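## Task

Get all three plates into the gray tray so that every one rests flat on the tray floor; it only counts if they stay there without the robot holding them.

## Robot and tools

ROBOT. Two arms, left_arm and right_arm, each ending in a vacuum suction cup. left_arm sits on the +y side; the names do not match sides of a camera image. The cup point is the centre of the cup rim when it touches nothing, and the cup points along the cup point's own +z axis. About 7 cm behind the rim the tool widens to roughly 8 cm sideways, so leave room around it. Joint ranges (rad): shoulder pan -3.142 to 3.142, shoulder lift -6.283 to 6.283, elbow 0.000 to 3.142, wrists -6.283 to 6.283. Load limits (N m): 138 for shoulder pan, shoulder lift and elbow, 25.7 for each wrist.

FRAME. Results report poses in one shared scene frame: origin on the table top midway between the arms, +x out across the table, +z up. Positions are in metres, orientation as quaternion wxyz, velocities in m/s and rad/s. Printed positions can be slightly off, more so at long reach.

THE ROW. Every motion command is a single list of 14 numbers, each in [-1, 1]: left dx, dy, dz, rx, ry, rz, suction, then right dx, dy, dz, rx, ry, rz, suction. Both arms are always included. The first six per arm are an offset, not a pose: expressed in that cup point's own axes, measured from its pose in the most recent result that showed it (before any such result in a scene, and for later calls within the same reply, from where the cup point is when the command begins). 1.0 equals 0.6 m of translation or 180 degrees of turn; rx, ry, rz form one rotation vector. All zeros therefore pull the arm back to that reference pose; it is not a pause. Suction is an absolute level, not an offset: 1 is full vacuum (about 55 kPa under ambient), fractions ask for part of it, 0.05 or less switches it off. It persists, but each row sets it, so repeat the current value to keep it unchanged.

TOOLS.
execute_actions: {"actions": [...], "pictures": bool}. The list holds zero or one item. Empty list: just report the state. Action: {"rows": [[14 numbers], ...], "steps": n} with 1 to 15 rows and n up to 15 (default 15); each step is 1/30 s, one row per step, last row reused. Every row is measured from the same reference pose, not from the previous row. Wait: {"steps": n}, n up to 300, counted from the previous result, so time spent replying is included. A refused call moves nothing.
move: {"target": [14 numbers], "speed": m/s, "stop_force": N}. Drives both cup points along straight lines to the offset poses, finishing together, in 0.5 to 10 s (cut off at 10 s). speed 0.002 to 0.5, default 0.25; turning capped at twice that in rad/s. Suction values are applied at the start. Optional stop_force 9 to 40 N, one value for both arms, not allowed in the first 0.2 s of a scene: an arm whose wrist sensor feels that much extra push against its direction for 2 steps stops, backs up 2 steps and holds. Use it with slow speeds for touching down; leave it out when lifting off something the cup is pressing, and don't rely on it while the cup rotates. Targets within 1.5 mm and 0.5 degrees count as stationary.
wait: {"seconds": 0 to 10}; nothing new is sent.
zoom_image: {"camera": "cam_left_wrist" or "cam_right_wrist", "region": [x0, y0, x1, y1]} in pixels of the latest 504x504 image, top-left origin, at most 504 by 504.
finished_scene: {"scene": n}, n from 1 to 2, ends the current scene irreversibly and reports success.

MOTION LIMITS. Each control step the commanded pose is clipped to within 100 mm and 16 degrees of the measured pose; position wins over orientation if both cannot be met. Commands lag about 0.17 s. A distant pose may need several actions; after an action ends the arm only continues to its last clipped pose, so read the result and command the remainder. The simulation keeps running while replies are written.

RESULTS. The state line lists each arm's pose and velocities. A Hand target line shows where the controller is steering. "pose unreachable" means a clearance check altered or blocked a command; HELD marks blocked steps. The move line reports the ending per arm: done, off_target, moving, held, contact (stopped by stop_force) or fault, plus limits=paced (pose clipped) or limits=held (steps blocked, may then surge fast), and distance to target. suction_measured is the vacuum reached; part_present turns 1 at 0.50 and back to 0 below 0.45. Wrist force and Wrist torque give each arm's flange sensor in its end-effector axes; pressing on a surface reads as force back toward the arm. Offsets up to about 4 N, noise up to 2.4 N, saturation near 50 N; "no reading" is harmless. MOTOR HOT appears at 70 °C; at 85 °C the arm is braked until cool.

GRIPPING. Switch suction on and set the 29 mm rim fully on a smooth flat patch of the plate, away from holes, seams and edges. A good seal settles no more than 0.15 under the command; near 0 means no seal. Under vacuum the cup shortens, so the plate rides up to about 10 mm nearer the tool. To release, rest the plate on its support, switch suction off, then move at least 15 mm away. A cup sealed to the table pins the tool; switching off frees it.

AVOID. Knocking anything off the table ends the scene. Arms are stiff: commanding even slightly into a firm surface can trigger a fault. A joint torque at its limit, or 150 N external force, stops that arm for 10 s. Faster contact hits harder. Keep the arms from striking each other, don't drop or slam plates, and leave plates resting by themselves. Loose objects may occasionally get a small push from outside.

Each tool is called after "Call:" as name([rows], argument=value, ...), one row to a line, values as JSON.

## Session

Call:
execute_actions(actions=[])

Scene clock: 0.00 s of 7200.00 s.
left_arm: end_effector_position=(+0.3575, +0.3957, +0.2285) suction_measured=0.01 part_present=0 end_effector_quat_wxyz=(+0.001, -0.169, +0.986, -0.001) end_effector_velocity=(+0.000, +0.001, +0.000) end_effector_angular_velocity=(-0.000, +0.000, +0.002) | right_arm: end_effector_position=(+0.4782, -0.3159, +0.2275) suction_measured=0.00 part_present=0 end_effector_quat_wxyz=(+0.000, +0.168, +0.986, +0.001) end_effector_velocity=(-0.000, +0.000, -0.000) end_effector_angular_velocity=(-0.000, +0.000, +0.001)
Joint positions: left_arm=[-0.316 -1.724  2.041 -1.89  -1.571 -0.841] | right_arm=[-0.314 -1.721  2.041 -1.89  -1.569  0.208]
Joint velocities: left_arm=[ 0.002 -0.    -0.    -0.    -0.    -0.   ] | right_arm=[ 0.001 -0.001  0.001  0.    -0.    -0.   ]
Motor temperatures (°C, as the motors report them): left_arm=[34 33 32 40 36 37] | right_arm=[31 33 34 44 39 41]
Wrist force (N, on the end effector, along its own x y z axes, offset not removed): no reading
Wrist torque (N m, same axes, about the end effector's origin, offset not removed): no reading
Hand target (left_arm): +0.358, +0.396, +0.229; +0.001, -0.169, +0.986, -0.001
Hand target (right_arm): +0.478, -0.316, +0.227; +0.000, +0.168, +0.986, +0.001

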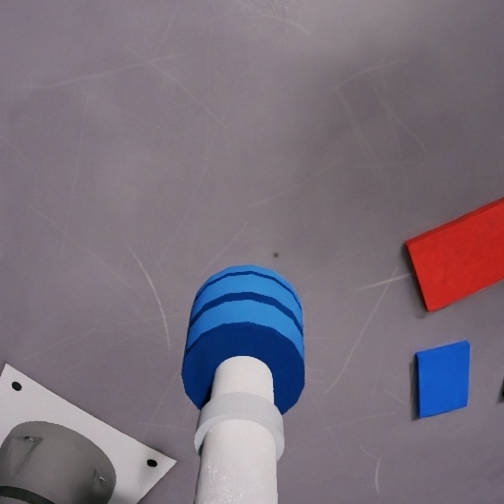

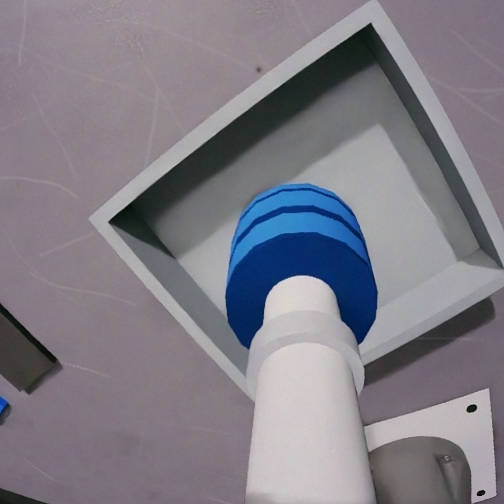

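Call:
move(target=[0.111,-0.314,-0.25,0,0,0,0,0,0,-0.25,0,0,0,0])

Scene clock: 6.73 s of 7200.00 s.
left_arm: end_effector_position=(+0.3568, +0.1961, +0.3785) suction_measured=0.01 part_present=0 end_effector_quat_wxyz=(+0.001, -0.169, +0.986, -0.001) end_effector_velocity=(+0.000, -0.001, +0.001) end_effector_angular_velocity=(+0.001, +0.001, +0.001) | right_arm: end_effector_position=(+0.4783, -0.3159, +0.3774) suction_measured=0.00 part_present=0 end_effector_quat_wxyz=(+0.000, +0.168, +0.986, +0.001) end_effector_velocity=(+0.000, +0.000, +0.001) end_effector_angular_velocity=(-0.001, +0.001, +0.003)
Joint positions: left_arm=[-0.667 -1.581  1.523 -1.515 -1.571 -1.191] | right_arm=[-0.314 -1.766  1.689 -1.494 -1.569  0.208]
Joint velocities: left_arm=[-0.001  0.004 -0.007  0.005 -0.    -0.002] | right_arm=[ 0.001  0.002 -0.004  0.003 -0.001 -0.001]
Motor temperatures (°C, as the motors report them): left_arm=[34 33 32 40 36 37] | right_arm=[31 33 34 44 39 41]
Wrist force (N, on the end effector, along its own x y z axes, offset not removed): left_arm=[1.1 -0.6 2.4] | right_arm=[0.6 0.0 -0.6]
Wrist torque (N m, same axes, about the end effector's origin, offset not removed): left_arm=[-0.26 0.07 -0.06] | right_arm=[-0.13 -0.32 -0.22]
Hand target (left_arm): +0.357, +0.196, +0.379; +0.001, -0.169, +0.986, -0.001
Hand target (right_arm): +0.478, -0.316, +0.377; +0.000, +0.168, +0.986, +0.001
Off the commanded pose (left_arm): 0.000 m, 0 deg.
Off the commanded pose (right_arm): 0.000 m, 0 deg.
After step 90, 2.17 s passed at rest.
move: done

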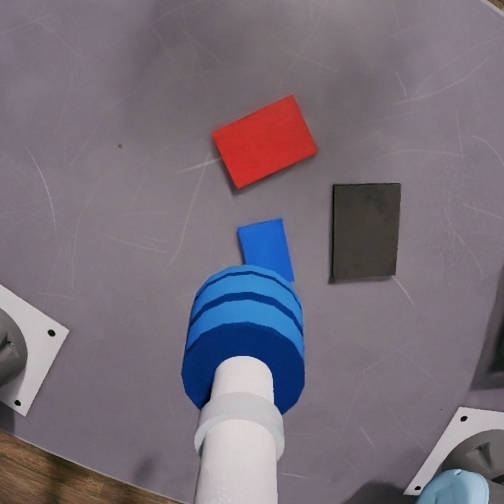

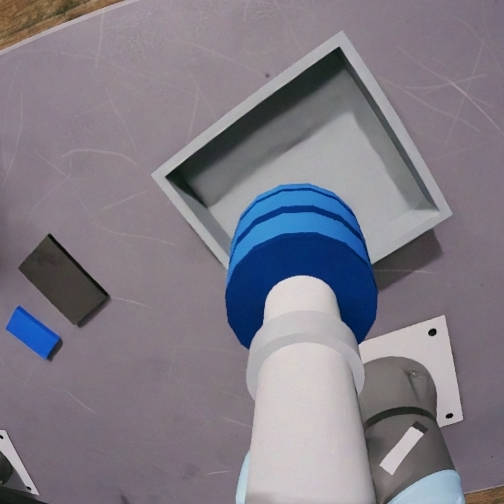

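Call:
move(target=[0.27,-0.04,0.45,0,0,0,0,0,0,0,0,0,0,0])

Scene clock: 26.30 s of 7200.00 s.
left_arm: end_effector_position=(+0.2122, +0.1192, +0.1085) suction_measured=0.01 part_present=0 end_effector_quat_wxyz=(+0.000, -0.169, +0.986, -0.001) end_effector_velocity=(-0.001, -0.001, -0.001) end_effector_angular_velocity=(-0.001, -0.001, -0.001) | right_arm: end_effector_position=(+0.4783, -0.3159, +0.3774) suction_measured=0.00 part_present=0 end_effector_quat_wxyz=(+0.000, +0.168, +0.986, +0.001) end_effector_velocity=(-0.000, -0.000, +0.000) end_effector_angular_velocity=(-0.000, -0.001, -0.001)
Joint positions: left_arm=[-1.025 -1.511  2.191 -2.253 -1.571 -1.55 ] | right_arm=[-0.314 -1.766  1.689 -1.494 -1.569  0.208]
Joint velocities: left_arm=[-0.003  0.003  0.002 -0.005  0.001 -0.002] | right_arm=[-0.    -0.001 -0.    -0.     0.     0.001]
Motor temperatures (°C, as the motors report them): left_arm=[34 33 32 40 36 37] | right_arm=[31 33 34 44 39 41]
Wrist force (N, on the end effector, along its own x y z axes, offset not removed): left_arm=[0.5 3.2 2.2] | right_arm=[2.8 1.2 -0.5]
Wrist torque (N m, same axes, about the end effector's origin, offset not removed): left_arm=[0.37 -0.03 0.29] | right_arm=[0.07 -0.47 -0.09]
Hand target (left_arm): +0.212, +0.119, +0.108; +0.000, -0.169, +0.986, -0.001
Hand target (right_arm): +0.478, -0.316, +0.377; +0.000, +0.168, +0.986, +0.001
Off the commanded pose (left_arm): 0.000 m, 0 deg.
Off the commanded pose (right_arm): 0.000 m, 0 deg.
After step 90, 14.70 s passed at rest.
move: done

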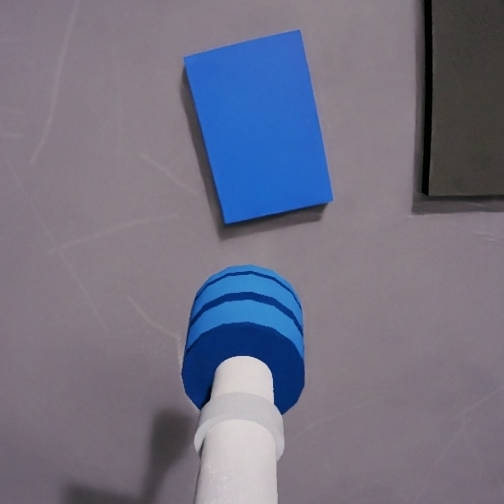

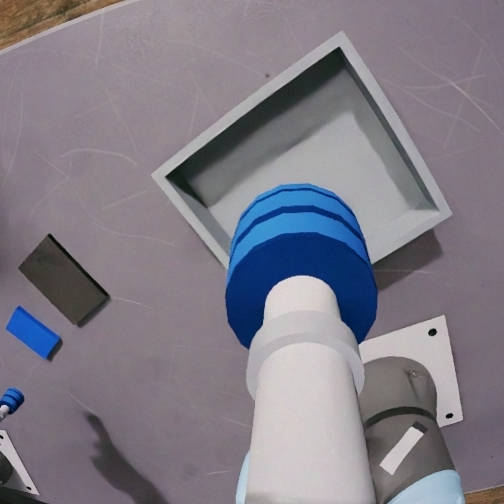

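Call:
move(target=[-0.08,-0.012,0.09,0,0,0,0,0,0,0,0,0,0,0])

Scene clock: 34.13 s of 7200.00 s.
left_arm: end_effector_position=(+0.2598, +0.1283, +0.0546) suction_measured=0.01 part_present=0 end_effector_quat_wxyz=(+0.000, -0.169, +0.986, -0.001) end_effector_velocity=(+0.002, +0.000, -0.002) end_effector_angular_velocity=(-0.000, -0.000, +0.001) | right_arm: end_effector_position=(+0.4783, -0.3159, +0.3774) suction_measured=0.00 part_present=0 end_effector_quat_wxyz=(+0.000, +0.168, +0.986, +0.001) end_effector_velocity=(-0.000, +0.000, -0.000) end_effector_angular_velocity=(-0.000, -0.000, +0.001)
Joint positions: left_arm=[-0.918 -1.352  2.187 -2.409 -1.571 -1.443] | right_arm=[-0.314 -1.766  1.689 -1.494 -1.569  0.208]
Joint velocities: left_arm=[ 0.004  0.005 -0.002 -0.004  0.     0.003] | right_arm=[ 0.001 -0.     0.    -0.    -0.    -0.001]
Motor temperatures (°C, as the motors report them): left_arm=[34 33 32 40 36 37] | right_arm=[31 33 34 44 39 41]
Wrist force (N, on the end effector, along its own x y z axes, offset not removed): left_arm=[-2.6 -2.8 3.3] | right_arm=[2.4 -0.5 -1.0]
Wrist torque (N m, same axes, about the end effector's origin, offset not removed): left_arm=[-0.42 0.43 -0.02] | right_arm=[-0.17 -0.39 -0.16]
Hand target (left_arm): +0.260, +0.128, +0.054; +0.000, -0.169, +0.986, -0.001
Hand target (right_arm): +0.478, -0.316, +0.377; +0.000, +0.168, +0.986, +0.001
Off the commanded pose (left_arm): 0.000 m, 0 deg.
Off the commanded pose (right_arm): 0.000 m, 0 deg.
After step 90, 3.90 s passed at rest.
move: done

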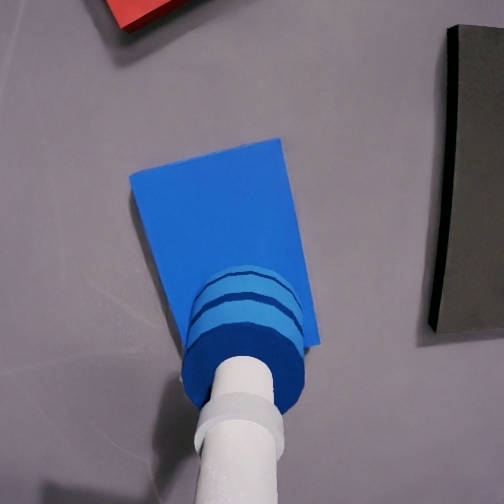

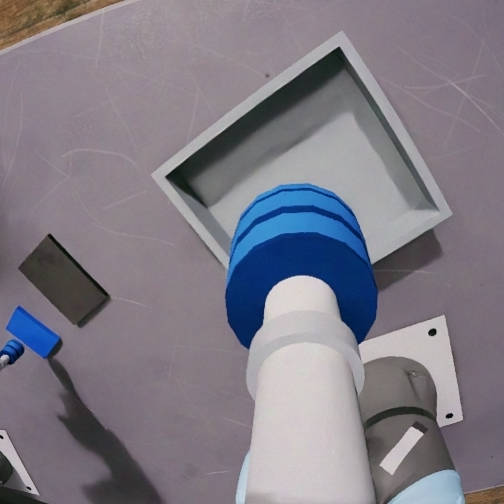

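Call:
move(target=[0,0.01,0.045,0,0,0,1,0,0,0,0,0,0,0], speed=0.05)

Call:
move(target=[0,0,0.04,0,0,0,1,0,0,0,0,0,0,0], speed=0.005, stop_force=10)

Scene clock: 42.20 s of 7200.00 s.
left_arm: end_effector_position=(+0.2579, +0.1339, +0.0277) suction_measured=0.01 part_present=0 end_effector_quat_wxyz=(+0.000, -0.169, +0.986, -0.001) end_effector_velocity=(+0.000, +0.001, -0.002) end_effector_angular_velocity=(-0.000, -0.000, +0.001) | right_arm: end_effector_position=(+0.4783, -0.3159, +0.3774) suction_measured=0.00 part_present=0 end_effector_quat_wxyz=(+0.000, +0.168, +0.986, +0.001) end_effector_velocity=(+0.000, -0.000, +0.000) end_effector_angular_velocity=(+0.000, -0.000, -0.001)
Joint positions: left_arm=[-0.917 -1.302  2.224 -2.496 -1.571 -1.441] | right_arm=[-0.314 -1.766  1.689 -1.494 -1.569  0.208]
Joint velocities: left_arm=[ 0.001  0.004  0.002 -0.007 -0.    -0.   ] | right_arm=[-0.001  0.    -0.     0.     0.     0.   ]
Motor temperatures (°C, as the motors report them): left_arm=[34 33 32 40 36 37] | right_arm=[31 33 34 44 39 41]
Wrist force (N, on the end effector, along its own x y z axes, offset not removed): left_arm=[-0.1 2.6 2.2] | right_arm=[3.5 1.6 -0.9]
Wrist torque (N m, same axes, about the end effector's origin, offset not removed): left_arm=[0.23 0.11 0.14] | right_arm=[0.01 -0.69 -0.14]
Hand target (left_arm): +0.258, +0.134, +0.028; +0.000, -0.169, +0.986, -0.001
Hand target (right_arm): +0.478, -0.316, +0.377; +0.000, +0.168, +0.986, +0.001
Off the commanded pose (left_arm): 0.000 m, 0 deg.
Off the commanded pose (right_arm): 0.000 m, 0 deg.
After step 90, 4.13 s passed at rest.
move: done

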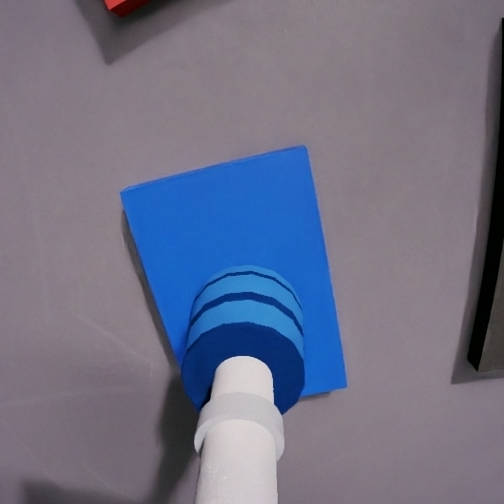

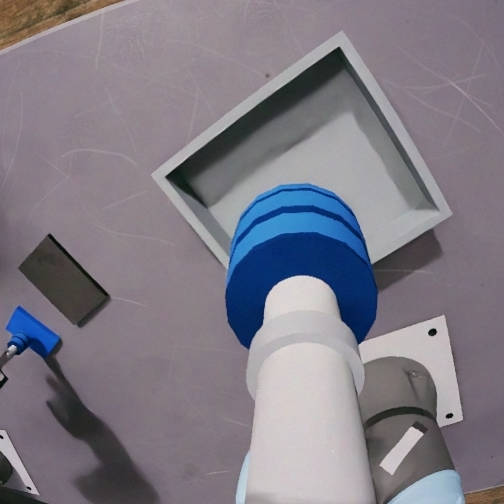

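Scene clock: 47.23 s of 7200.00 s.
left_arm: end_effector_position=(+0.2579, +0.1338, +0.0038) suction_measured=0.99 part_present=1 end_effector_quat_wxyz=(+0.000, -0.169, +0.986, -0.001) end_effector_velocity=(+0.000, +0.000, -0.001) end_effector_angular_velocity=(+0.000, +0.000, +0.001) | right_arm: end_effector_position=(+0.4783, -0.3159, +0.3774) suction_measured=0.00 part_present=0 end_effector_quat_wxyz=(+0.000, +0.168, +0.986, +0.001) end_effector_velocity=(+0.000, +0.000, -0.001) end_effector_angular_velocity=(+0.000, +0.002, -0.000)
Joint positions: left_arm=[-0.917 -1.243  2.24  -2.57  -1.571 -1.441] | right_arm=[-0.314 -1.766  1.689 -1.494 -1.569  0.208]
Joint velocities: left_arm=[ 0.001  0.002  0.001 -0.003  0.     0.   ] | right_arm=[0.001 0.001 0.    0.    0.    0.001]
Motor temperatures (°C, as the motors report them): left_arm=[34 33 32 40 36 37] | right_arm=[31 33 34 44 39 41]
Wrist force (N, on the end effector, along its own x y z axes, offset not removed): left_arm=[-1.3 -2.8 1.6] | right_arm=[3.5 0.7 -2.2]
Wrist torque (N m, same axes, about the end effector's origin, offset not removed): left_arm=[-0.52 0.29 0.02] | right_arm=[0.02 -0.54 -0.12]
Hand target (left_arm): +0.258, +0.134, +0.004; +0.000, -0.169, +0.986, -0.001
Hand target (right_arm): +0.478, -0.316, +0.377; +0.000, +0.168, +0.986, +0.001
Off the commanded pose (left_arm): 0.000 m, 0 deg.
Off the commanded pose (right_arm): 0.000 m, 0 deg.
move: done

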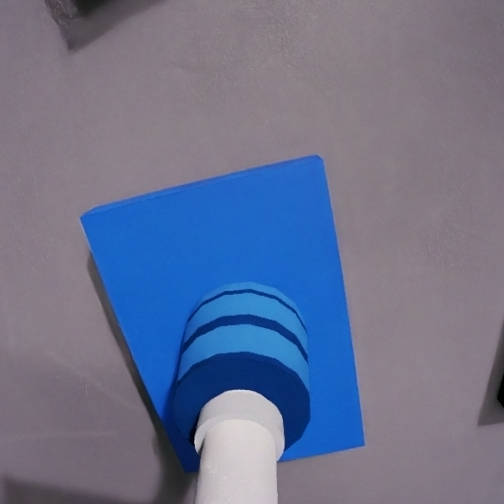

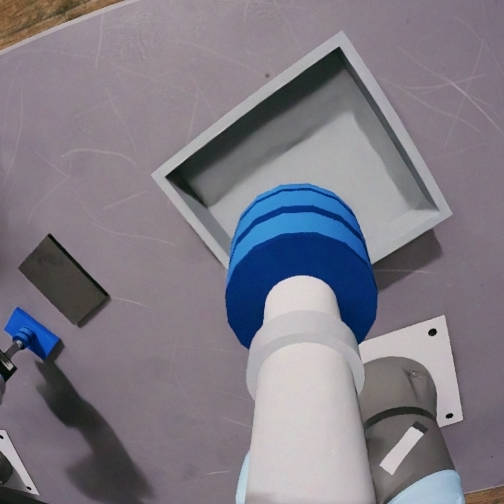

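Call:
move(target=[0,0,-0.35,0,0,0,1,0.26,-0.41,0,0,0,0,0])

Call:
move(target=[-0.07,-0.615,-0.1,0,0,0,1,0,0,0,0,0,0,0])

Scene clock: 56.33 s of 7200.00 s.
left_arm: end_effector_position=(+0.2577, +0.1342, +0.2139) suction_measured=0.96 part_present=1 end_effector_quat_wxyz=(+0.001, -0.169, +0.986, -0.001) end_effector_velocity=(+0.000, +0.000, +0.001) end_effector_angular_velocity=(+0.000, +0.000, +0.000) | right_arm: end_effector_position=(+0.2494, -0.4967, +0.3777) suction_measured=0.00 part_present=0 end_effector_quat_wxyz=(+0.000, +0.169, +0.986, +0.000) end_effector_velocity=(-0.001, -0.002, -0.000) end_effector_angular_velocity=(+0.006, -0.005, +0.001)
Joint positions: left_arm=[-0.917 -1.609  1.978 -1.942 -1.571 -1.441] | right_arm=[-1.324 -2.332  1.968 -1.207 -1.57  -0.801]
Joint velocities: left_arm=[ 0.    -0.001 -0.001  0.002  0.    -0.   ] | right_arm=[-0.021 -0.002 -0.     0.005  0.007 -0.022]
Motor temperatures (°C, as the motors report them): left_arm=[34 33 32 40 36 37] | right_arm=[31 33 34 44 39 41]
Wrist force (N, on the end effector, along its own x y z axes, offset not removed): left_arm=[-2.8 -1.4 2.4] | right_arm=[0.5 1.7 -0.8]
Wrist torque (N m, same axes, about the end effector's origin, offset not removed): left_arm=[-0.41 0.44 0.13] | right_arm=[0.18 -0.17 -0.11]
Hand target (left_arm): +0.258, +0.134, +0.214; +0.000, -0.169, +0.986, -0.001
Hand target (right_arm): +0.249, -0.497, +0.378; +0.001, +0.168, +0.986, +0.000
Off the commanded pose (left_arm): 0.000 m, 0 deg.
Off the commanded pose (right_arm): 0.001 m, 0 deg.
move: done

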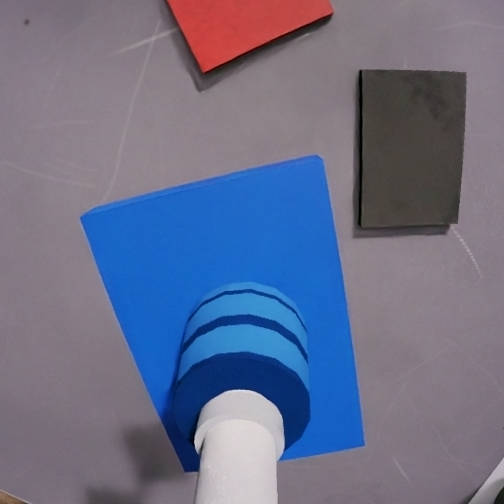

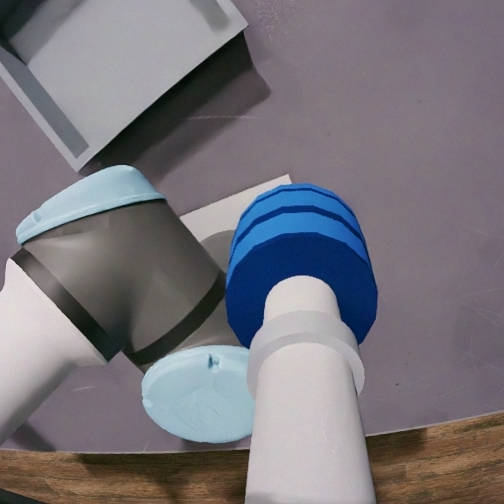

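Scene clock: 58.57 s of 7200.00 s.
left_arm: end_effector_position=(+0.4194, -0.1995, +0.2742) suction_measured=1.00 part_present=1 end_effector_quat_wxyz=(+0.001, -0.169, +0.986, -0.002) end_effector_velocity=(+0.002, -0.001, +0.001) end_effector_angular_velocity=(+0.008, +0.005, +0.001) | right_arm: end_effector_position=(+0.2494, -0.4967, +0.3777) suction_measured=0.00 part_present=0 end_effector_quat_wxyz=(+0.000, +0.169, +0.986, +0.000) end_effector_velocity=(-0.000, +0.000, -0.000) end_effector_angular_velocity=(-0.000, +0.000, +0.001)
Joint positions: left_arm=[-0.925 -0.661  0.45  -1.363 -1.57  -1.449] | right_arm=[-1.324 -2.332  1.968 -1.207 -1.57  -0.801]
Joint velocities: left_arm=[ 0.002  0.025 -0.051  0.036 -0.001  0.001] | right_arm=[ 0.001 -0.001  0.001  0.    -0.    -0.   ]
Motor temperatures (°C, as the motors report them): left_arm=[34 33 32 40 36 37] | right_arm=[31 33 34 44 39 41]
Wrist force (N, on the end effector, along its own x y z axes, offset not removed): left_arm=[-1.3 3.3 2.5] | right_arm=[3.7 -1.7 0.0]
Wrist torque (N m, same axes, about the end effector's origin, offset not removed): left_arm=[0.11 0.31 0.17] | right_arm=[-0.38 -0.71 -0.19]
Hand target (left_arm): +0.420, -0.200, +0.274; +0.001, -0.169, +0.986, -0.001
Hand target (right_arm): +0.249, -0.497, +0.378; +0.000, +0.169, +0.986, +0.000
Off the commanded pose (left_arm): 0.001 m, 0 deg.
Off the commanded pose (right_arm): 0.000 m, 0 deg.
move: done

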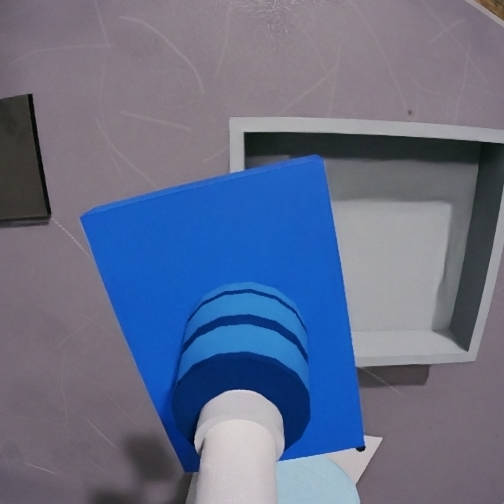

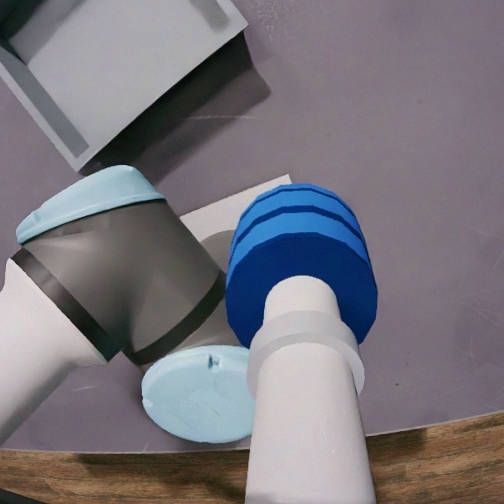

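Call:
move(target=[0.09,-0.07,0.22,0,0,0.07,1,0,0,0,0,0,0,0], speed=0.15)

Scene clock: 66.57 s of 7200.00 s.
left_arm: end_effector_position=(+0.4005, -0.2282, +0.2075) suction_measured=0.99 part_present=1 end_effector_quat_wxyz=(+0.000, -0.114, +0.993, -0.000) end_effector_velocity=(-0.001, -0.001, +0.001) end_effector_angular_velocity=(-0.000, -0.001, -0.001) | right_arm: end_effector_position=(+0.2494, -0.4967, +0.3777) suction_measured=0.00 part_present=0 end_effector_quat_wxyz=(+0.000, +0.169, +0.986, +0.000) end_effector_velocity=(-0.000, +0.000, +0.000) end_effector_angular_velocity=(-0.001, -0.001, -0.001)
Joint positions: left_arm=[-0.96  -0.639  0.578 -1.511 -1.571 -1.374] | right_arm=[-1.324 -2.332  1.968 -1.207 -1.57  -0.801]
Joint velocities: left_arm=[-0.002 -0.001 -0.    -0.     0.001 -0.001] | right_arm=[-0.001 -0.001  0.    -0.     0.     0.   ]
Motor temperatures (°C, as the motors report them): left_arm=[34 33 32 40 36 37] | right_arm=[31 33 34 44 39 41]
Wrist force (N, on the end effector, along its own x y z axes, offset not removed): left_arm=[3.9 0.7 -0.1] | right_arm=[1.9 -0.2 0.8]
Wrist torque (N m, same axes, about the end effector's origin, offset not removed): left_arm=[-0.04 -0.52 0.20] | right_arm=[-0.19 -0.32 -0.07]
Hand target (left_arm): +0.400, -0.228, +0.208; +0.000, -0.114, +0.993, -0.000
Hand target (right_arm): +0.249, -0.497, +0.378; +0.000, +0.169, +0.986, +0.000
Off the commanded pose (left_arm): 0.074 m, 6 deg.
Off the commanded pose (right_arm): 0.000 m, 0 deg.
move: held (left_arm); limits=held; held on 18 of 38 steps (left_arm), including the last (left_arm)
pose unreachable (left arm): on one or more control steps of this call this arm could not follow its commanded pose, so it was not sent that pose on those steps. On the call's last step it was still not sent that pose. It may still have moved: this result reports where it is.
cause: the commanded pose would bring a part of the arm too close to another arm (a part of this arm just beyond joint 3 (elbow) and a part of the other arm just beyond its joint 2 (shoulder lift)).

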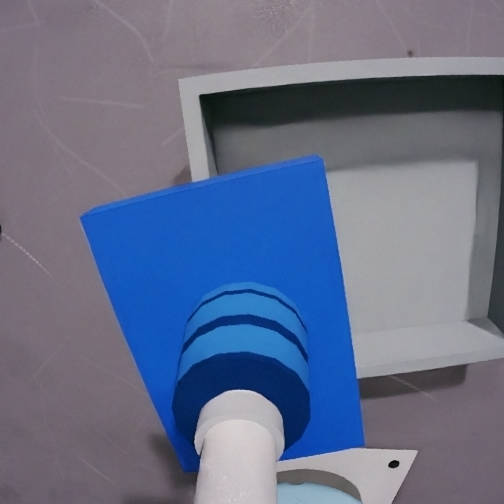

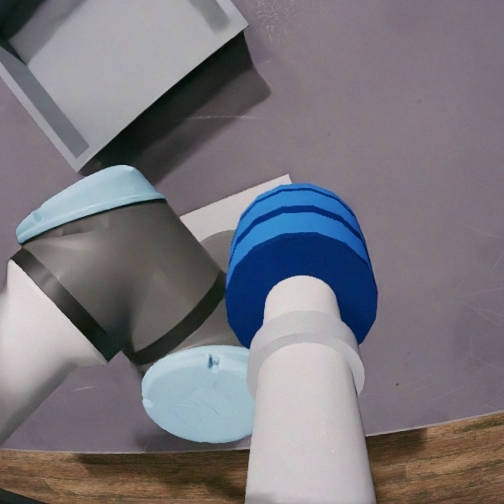

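Call:
move(target=[0,0,0,0,0,0,1,-0.2,-0.45,0,0,0,0,0])

Call:
move(target=[0.02,-0.04,0.13,0,0,0.035,1,0,0,0,0,0,0,0], speed=0.1)

Scene clock: 72.83 s of 7200.00 s.
left_arm: end_effector_position=(+0.4005, -0.2282, +0.2076) suction_measured=0.99 part_present=1 end_effector_quat_wxyz=(+0.000, -0.114, +0.993, -0.000) end_effector_velocity=(-0.000, -0.000, +0.000) end_effector_angular_velocity=(-0.000, +0.000, -0.000) | right_arm: end_effector_position=(+0.2494, -0.4967, +0.3777) suction_measured=0.00 part_present=0 end_effector_quat_wxyz=(+0.000, +0.169, +0.986, +0.000) end_effector_velocity=(+0.000, +0.000, -0.000) end_effector_angular_velocity=(+0.000, -0.000, -0.001)
Joint positions: left_arm=[-0.96  -0.639  0.578 -1.511 -1.571 -1.374] | right_arm=[-1.324 -2.332  1.968 -1.207 -1.57  -0.801]
Joint velocities: left_arm=[-0. -0. -0. -0. -0. -0.] | right_arm=[ 0.001 -0.     0.001 -0.     0.     0.001]
Motor temperatures (°C, as the motors report them): left_arm=[34 33 32 40 36 37] | right_arm=[31 33 34 44 39 41]
Wrist force (N, on the end effector, along its own x y z axes, offset not removed): left_arm=[-4.9 0.3 4.9] | right_arm=[2.4 0.6 -0.4]
Wrist torque (N m, same axes, about the end effector's origin, offset not removed): left_arm=[0.07 0.92 -0.03] | right_arm=[0.00 -0.60 -0.15]
Hand target (left_arm): +0.400, -0.228, +0.208; +0.000, -0.114, +0.993, -0.000
Hand target (right_arm): +0.249, -0.497, +0.378; +0.000, +0.169, +0.986, +0.000
Off the commanded pose (left_arm): 0.000 m, 0 deg.
Off the commanded pose (right_arm): 0.295 m, 0 deg; position clipped at the last step of the last action.
move: held (right_arm); limits=paced,held; held on 44 of 45 steps (right_arm), including the last (right_arm)
pose unreachable (right arm): on one or more control steps of this call this arm could not follow its commanded pose, so it was not sent that pose on those steps. On the call's last step it was still not sent that pose. It may still have moved: this result reports where it is.
cause: the commanded pose would bring a part of the arm too close to another arm (a part of this arm just beyond joint 2 (shoulder lift) and a part of the other arm just beyond its joint 3 (elbow)).

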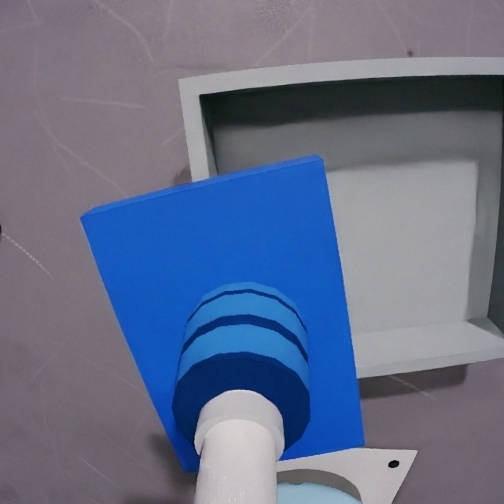

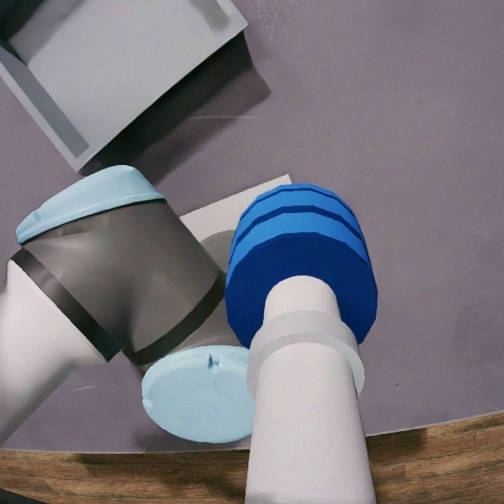

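Scene clock: 74.33 s of 7200.00 s.
left_arm: end_effector_position=(+0.3941, -0.2542, +0.1297) suction_measured=0.96 part_present=1 end_effector_quat_wxyz=(+0.000, -0.059, +0.998, -0.000) end_effector_velocity=(+0.001, -0.000, -0.001) end_effector_angular_velocity=(-0.001, -0.000, -0.001) | right_arm: end_effector_position=(+0.2494, -0.4967, +0.3777) suction_measured=0.00 part_present=0 end_effector_quat_wxyz=(+0.000, +0.169, +0.986, +0.000) end_effector_velocity=(-0.000, +0.000, +0.000) end_effector_angular_velocity=(-0.000, -0.000, +0.001)
Joint positions: left_arm=[-0.98  -0.56   0.628 -1.639 -1.571 -1.284] | right_arm=[-1.324 -2.332  1.968 -1.207 -1.57  -0.801]
Joint velocities: left_arm=[ 0.001  0.003 -0.002 -0.002 -0.     0.002] | right_arm=[ 0. -0.  0.  0. -0. -0.]
Motor temperatures (°C, as the motors report them): left_arm=[34 33 32 40 36 37] | right_arm=[31 33 34 44 39 41]
Wrist force (N, on the end effector, along its own x y z axes, offset not removed): left_arm=[1.5 0.0 -1.3] | right_arm=[1.4 -0.2 -0.7]
Wrist torque (N m, same axes, about the end effector's origin, offset not removed): left_arm=[-0.02 -0.32 0.09] | right_arm=[-0.10 -0.19 -0.23]
Hand target (left_arm): +0.394, -0.254, +0.130; +0.000, -0.059, +0.998, -0.000
Hand target (right_arm): +0.249, -0.497, +0.378; +0.000, +0.169, +0.986, +0.000
Off the commanded pose (left_arm): 0.000 m, 0 deg.
Off the commanded pose (right_arm): 0.000 m, 0 deg.
move: done

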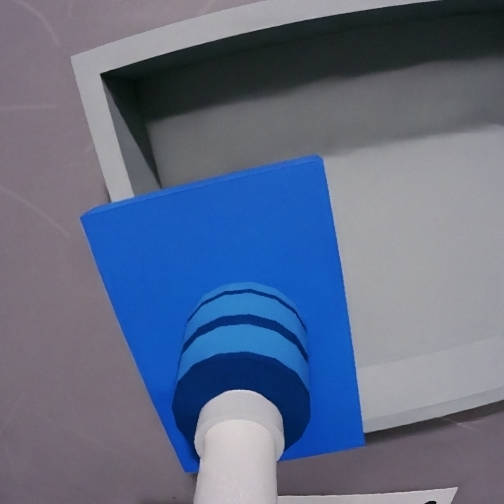

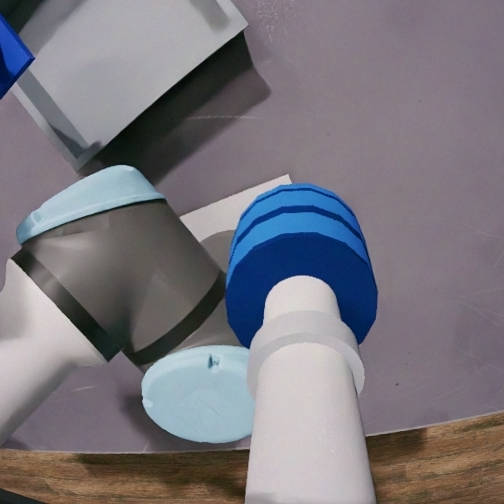

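Call:
move(target=[0,-0.008,0.08,0,0,0,1,0,0,0,0,0,0,0], speed=0.08)

Scene clock: 78.90 s of 7200.00 s.
left_arm: end_effector_position=(+0.3947, -0.2589, +0.0819) suction_measured=0.99 part_present=1 end_effector_quat_wxyz=(+0.000, -0.059, +0.998, -0.000) end_effector_velocity=(+0.001, +0.000, -0.002) end_effector_angular_velocity=(-0.000, +0.000, +0.002) | right_arm: end_effector_position=(+0.2494, -0.4967, +0.3777) suction_measured=0.00 part_present=0 end_effector_quat_wxyz=(+0.000, +0.169, +0.986, +0.000) end_effector_velocity=(+0.000, -0.000, +0.000) end_effector_angular_velocity=(+0.000, +0.000, -0.000)
Joint positions: left_arm=[-0.981 -0.523  0.678 -1.727 -1.571 -1.285] | right_arm=[-1.324 -2.332  1.968 -1.207 -1.57  -0.801]
Joint velocities: left_arm=[ 0.001  0.002  0.001 -0.003 -0.    -0.   ] | right_arm=[ 0.001  0.001 -0.     0.    -0.     0.001]
Motor temperatures (°C, as the motors report them): left_arm=[34 33 32 40 36 37] | right_arm=[31 33 34 44 39 41]
Wrist force (N, on the end effector, along its own x y z axes, offset not removed): left_arm=[0.6 -1.2 3.5] | right_arm=[4.8 -0.5 0.8]
Wrist torque (N m, same axes, about the end effector's origin, offset not removed): left_arm=[-0.27 -0.03 0.04] | right_arm=[-0.18 -0.76 -0.13]
Hand target (left_arm): +0.395, -0.259, +0.082; +0.000, -0.059, +0.998, -0.000
Hand target (right_arm): +0.249, -0.497, +0.378; +0.000, +0.169, +0.986, +0.000
Off the commanded pose (left_arm): 0.000 m, 0 deg.
Off the commanded pose (right_arm): 0.000 m, 0 deg.
move: done

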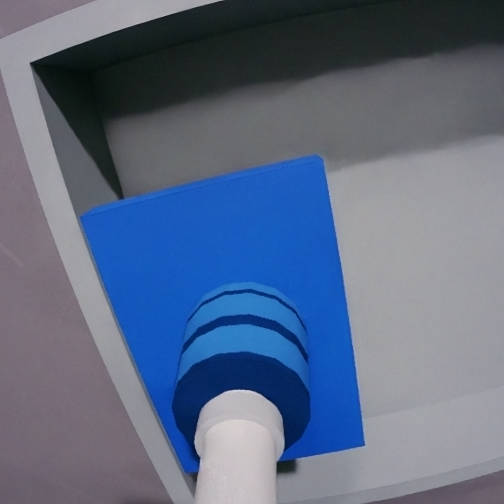

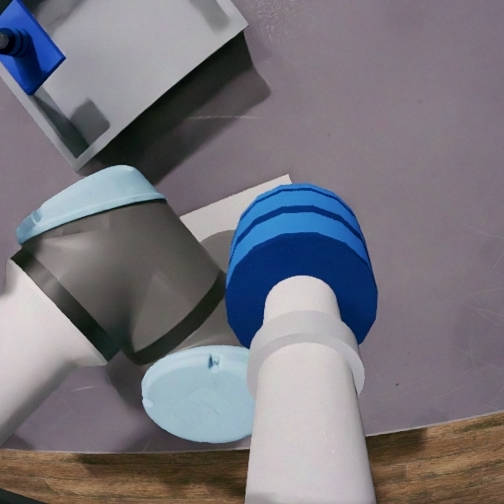

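Call:
move(target=[0,-0.004,0.09,0,0,0.015,1,0,0,0,0,0,0,0], speed=0.04)

Call:
move(target=[0,0,0.05,0,0,0,1,0,0,0,0,0,0,0], speed=0.004, stop_force=9)

Scene clock: 83.97 s of 7200.00 s.
left_arm: end_effector_position=(+0.3947, -0.2590, +0.0802) suction_measured=0.98 part_present=1 end_effector_quat_wxyz=(+0.000, -0.059, +0.998, -0.000) end_effector_velocity=(-0.000, -0.000, +0.000) end_effector_angular_velocity=(-0.001, -0.000, -0.000) | right_arm: end_effector_position=(+0.2494, -0.4967, +0.3777) suction_measured=0.00 part_present=0 end_effector_quat_wxyz=(+0.000, +0.169, +0.986, +0.000) end_effector_velocity=(-0.000, +0.000, +0.000) end_effector_angular_velocity=(-0.000, -0.000, +0.000)
Joint positions: left_arm=[-0.981 -0.521  0.68  -1.73  -1.571 -1.285] | right_arm=[-1.324 -2.332  1.968 -1.207 -1.57  -0.801]
Joint velocities: left_arm=[-0. -0. -0. -0. -0. -0.] | right_arm=[-0.    -0.001  0.     0.     0.    -0.001]
Motor temperatures (°C, as the motors report them): left_arm=[34 33 32 40 36 37] | right_arm=[31 33 34 44 39 41]
Wrist force (N, on the end effector, along its own x y z axes, offset not removed): left_arm=[2.7 -1.7 1.8] | right_arm=[0.4 0.4 -0.7]
Wrist torque (N m, same axes, about the end effector's origin, offset not removed): left_arm=[-0.27 -0.28 0.25] | right_arm=[0.01 -0.02 -0.17]
Hand target (left_arm): +0.395, -0.259, +0.080; +0.000, -0.059, +0.998, -0.000
Hand target (right_arm): +0.249, -0.497, +0.378; +0.000, +0.169, +0.986, +0.000
Off the commanded pose (left_arm): 0.052 m, 3 deg.
Off the commanded pose (right_arm): 0.000 m, 0 deg.
move: held (left_arm); limits=held; held on 43 of 47 steps (left_arm), including the last (left_arm)
pose unreachable (left arm): on one or more control steps of this call this arm could not follow its commanded pose, so it was not sent that pose on those steps. On the call's last step it was still not sent that pose. It may still have moved: this result reports where it is.
cause: the commanded pose would bring a part of the arm too close to another arm (a part of this arm just beyond joint 3 (elbow) and a part of the other arm just beyond its joint 2 (shoulder lift)).

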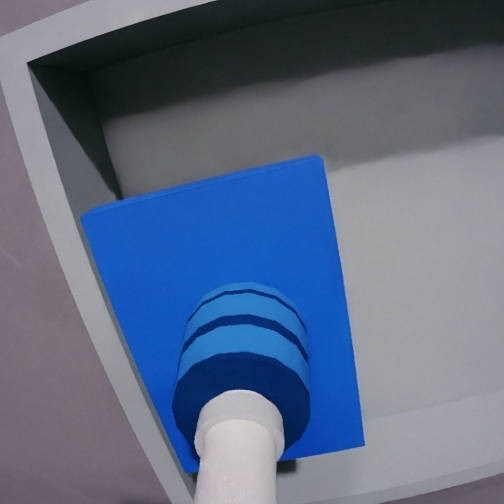

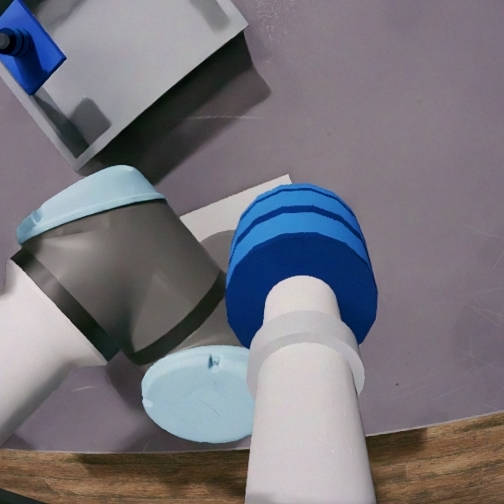

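Scene clock: 91.93 s of 7200.00 s.
left_arm: end_effector_position=(+0.3947, -0.2590, +0.0763) suction_measured=0.98 part_present=1 end_effector_quat_wxyz=(+0.000, -0.059, +0.998, -0.000) end_effector_velocity=(-0.001, -0.000, -0.000) end_effector_angular_velocity=(+0.000, +0.000, -0.001) | right_arm: end_effector_position=(+0.2494, -0.4967, +0.3777) suction_measured=0.00 part_present=0 end_effector_quat_wxyz=(+0.000, +0.169, +0.986, +0.000) end_effector_velocity=(-0.000, -0.000, -0.000) end_effector_angular_velocity=(+0.000, +0.000, +0.000)
Joint positions: left_arm=[-0.981 -0.519  0.686 -1.738 -1.571 -1.285] | right_arm=[-1.324 -2.332  1.968 -1.207 -1.57  -0.801]
Joint velocities: left_arm=[-0.001 -0.     0.     0.    -0.     0.   ] | right_arm=[-0.     0.     0.     0.    -0.    -0.001]
Motor temperatures (°C, as the motors report them): left_arm=[34 33 32 40 36 37] | right_arm=[31 33 34 44 39 41]
Wrist force (N, on the end effector, along its own x y z axes, offset not removed): left_arm=[1.1 1.4 3.3] | right_arm=[1.2 1.4 1.2]
Wrist torque (N m, same axes, about the end effector's origin, offset not removed): left_arm=[0.10 -0.08 0.04] | right_arm=[0.12 -0.30 -0.26]
Hand target (left_arm): +0.395, -0.259, +0.076; +0.000, -0.059, +0.998, -0.000
Hand target (right_arm): +0.249, -0.497, +0.378; +0.000, +0.169, +0.986, +0.000
Off the commanded pose (left_arm): 0.026 m, 0 deg.
Off the commanded pose (right_arm): 0.000 m, 0 deg.
move: held (left_arm); limits=held; held on 198 of 232 steps (left_arm), including the last (left_arm)
pose unreachable (left arm): on one or more control steps of this call this arm could not follow its commanded pose, so it was not sent that pose on those steps. On the call's last step it was still not sent that pose. It may still have moved: this result reports where it is.
cause: the commanded pose would bring a part of the arm too close to another arm (a part of this arm just beyond joint 3 (elbow) and a part of the other arm just beyond its joint 2 (shoulder lift)).

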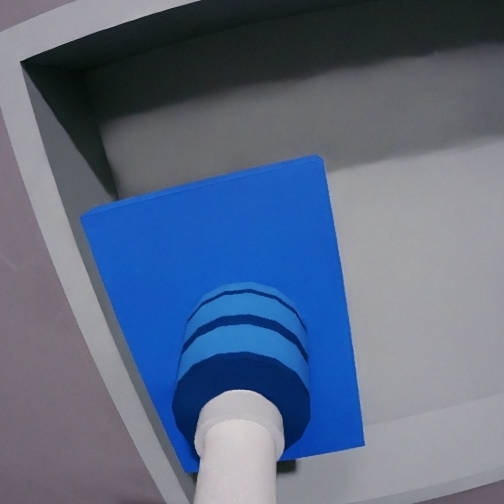

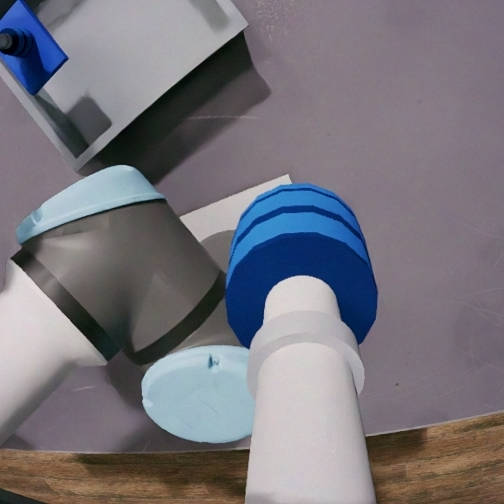

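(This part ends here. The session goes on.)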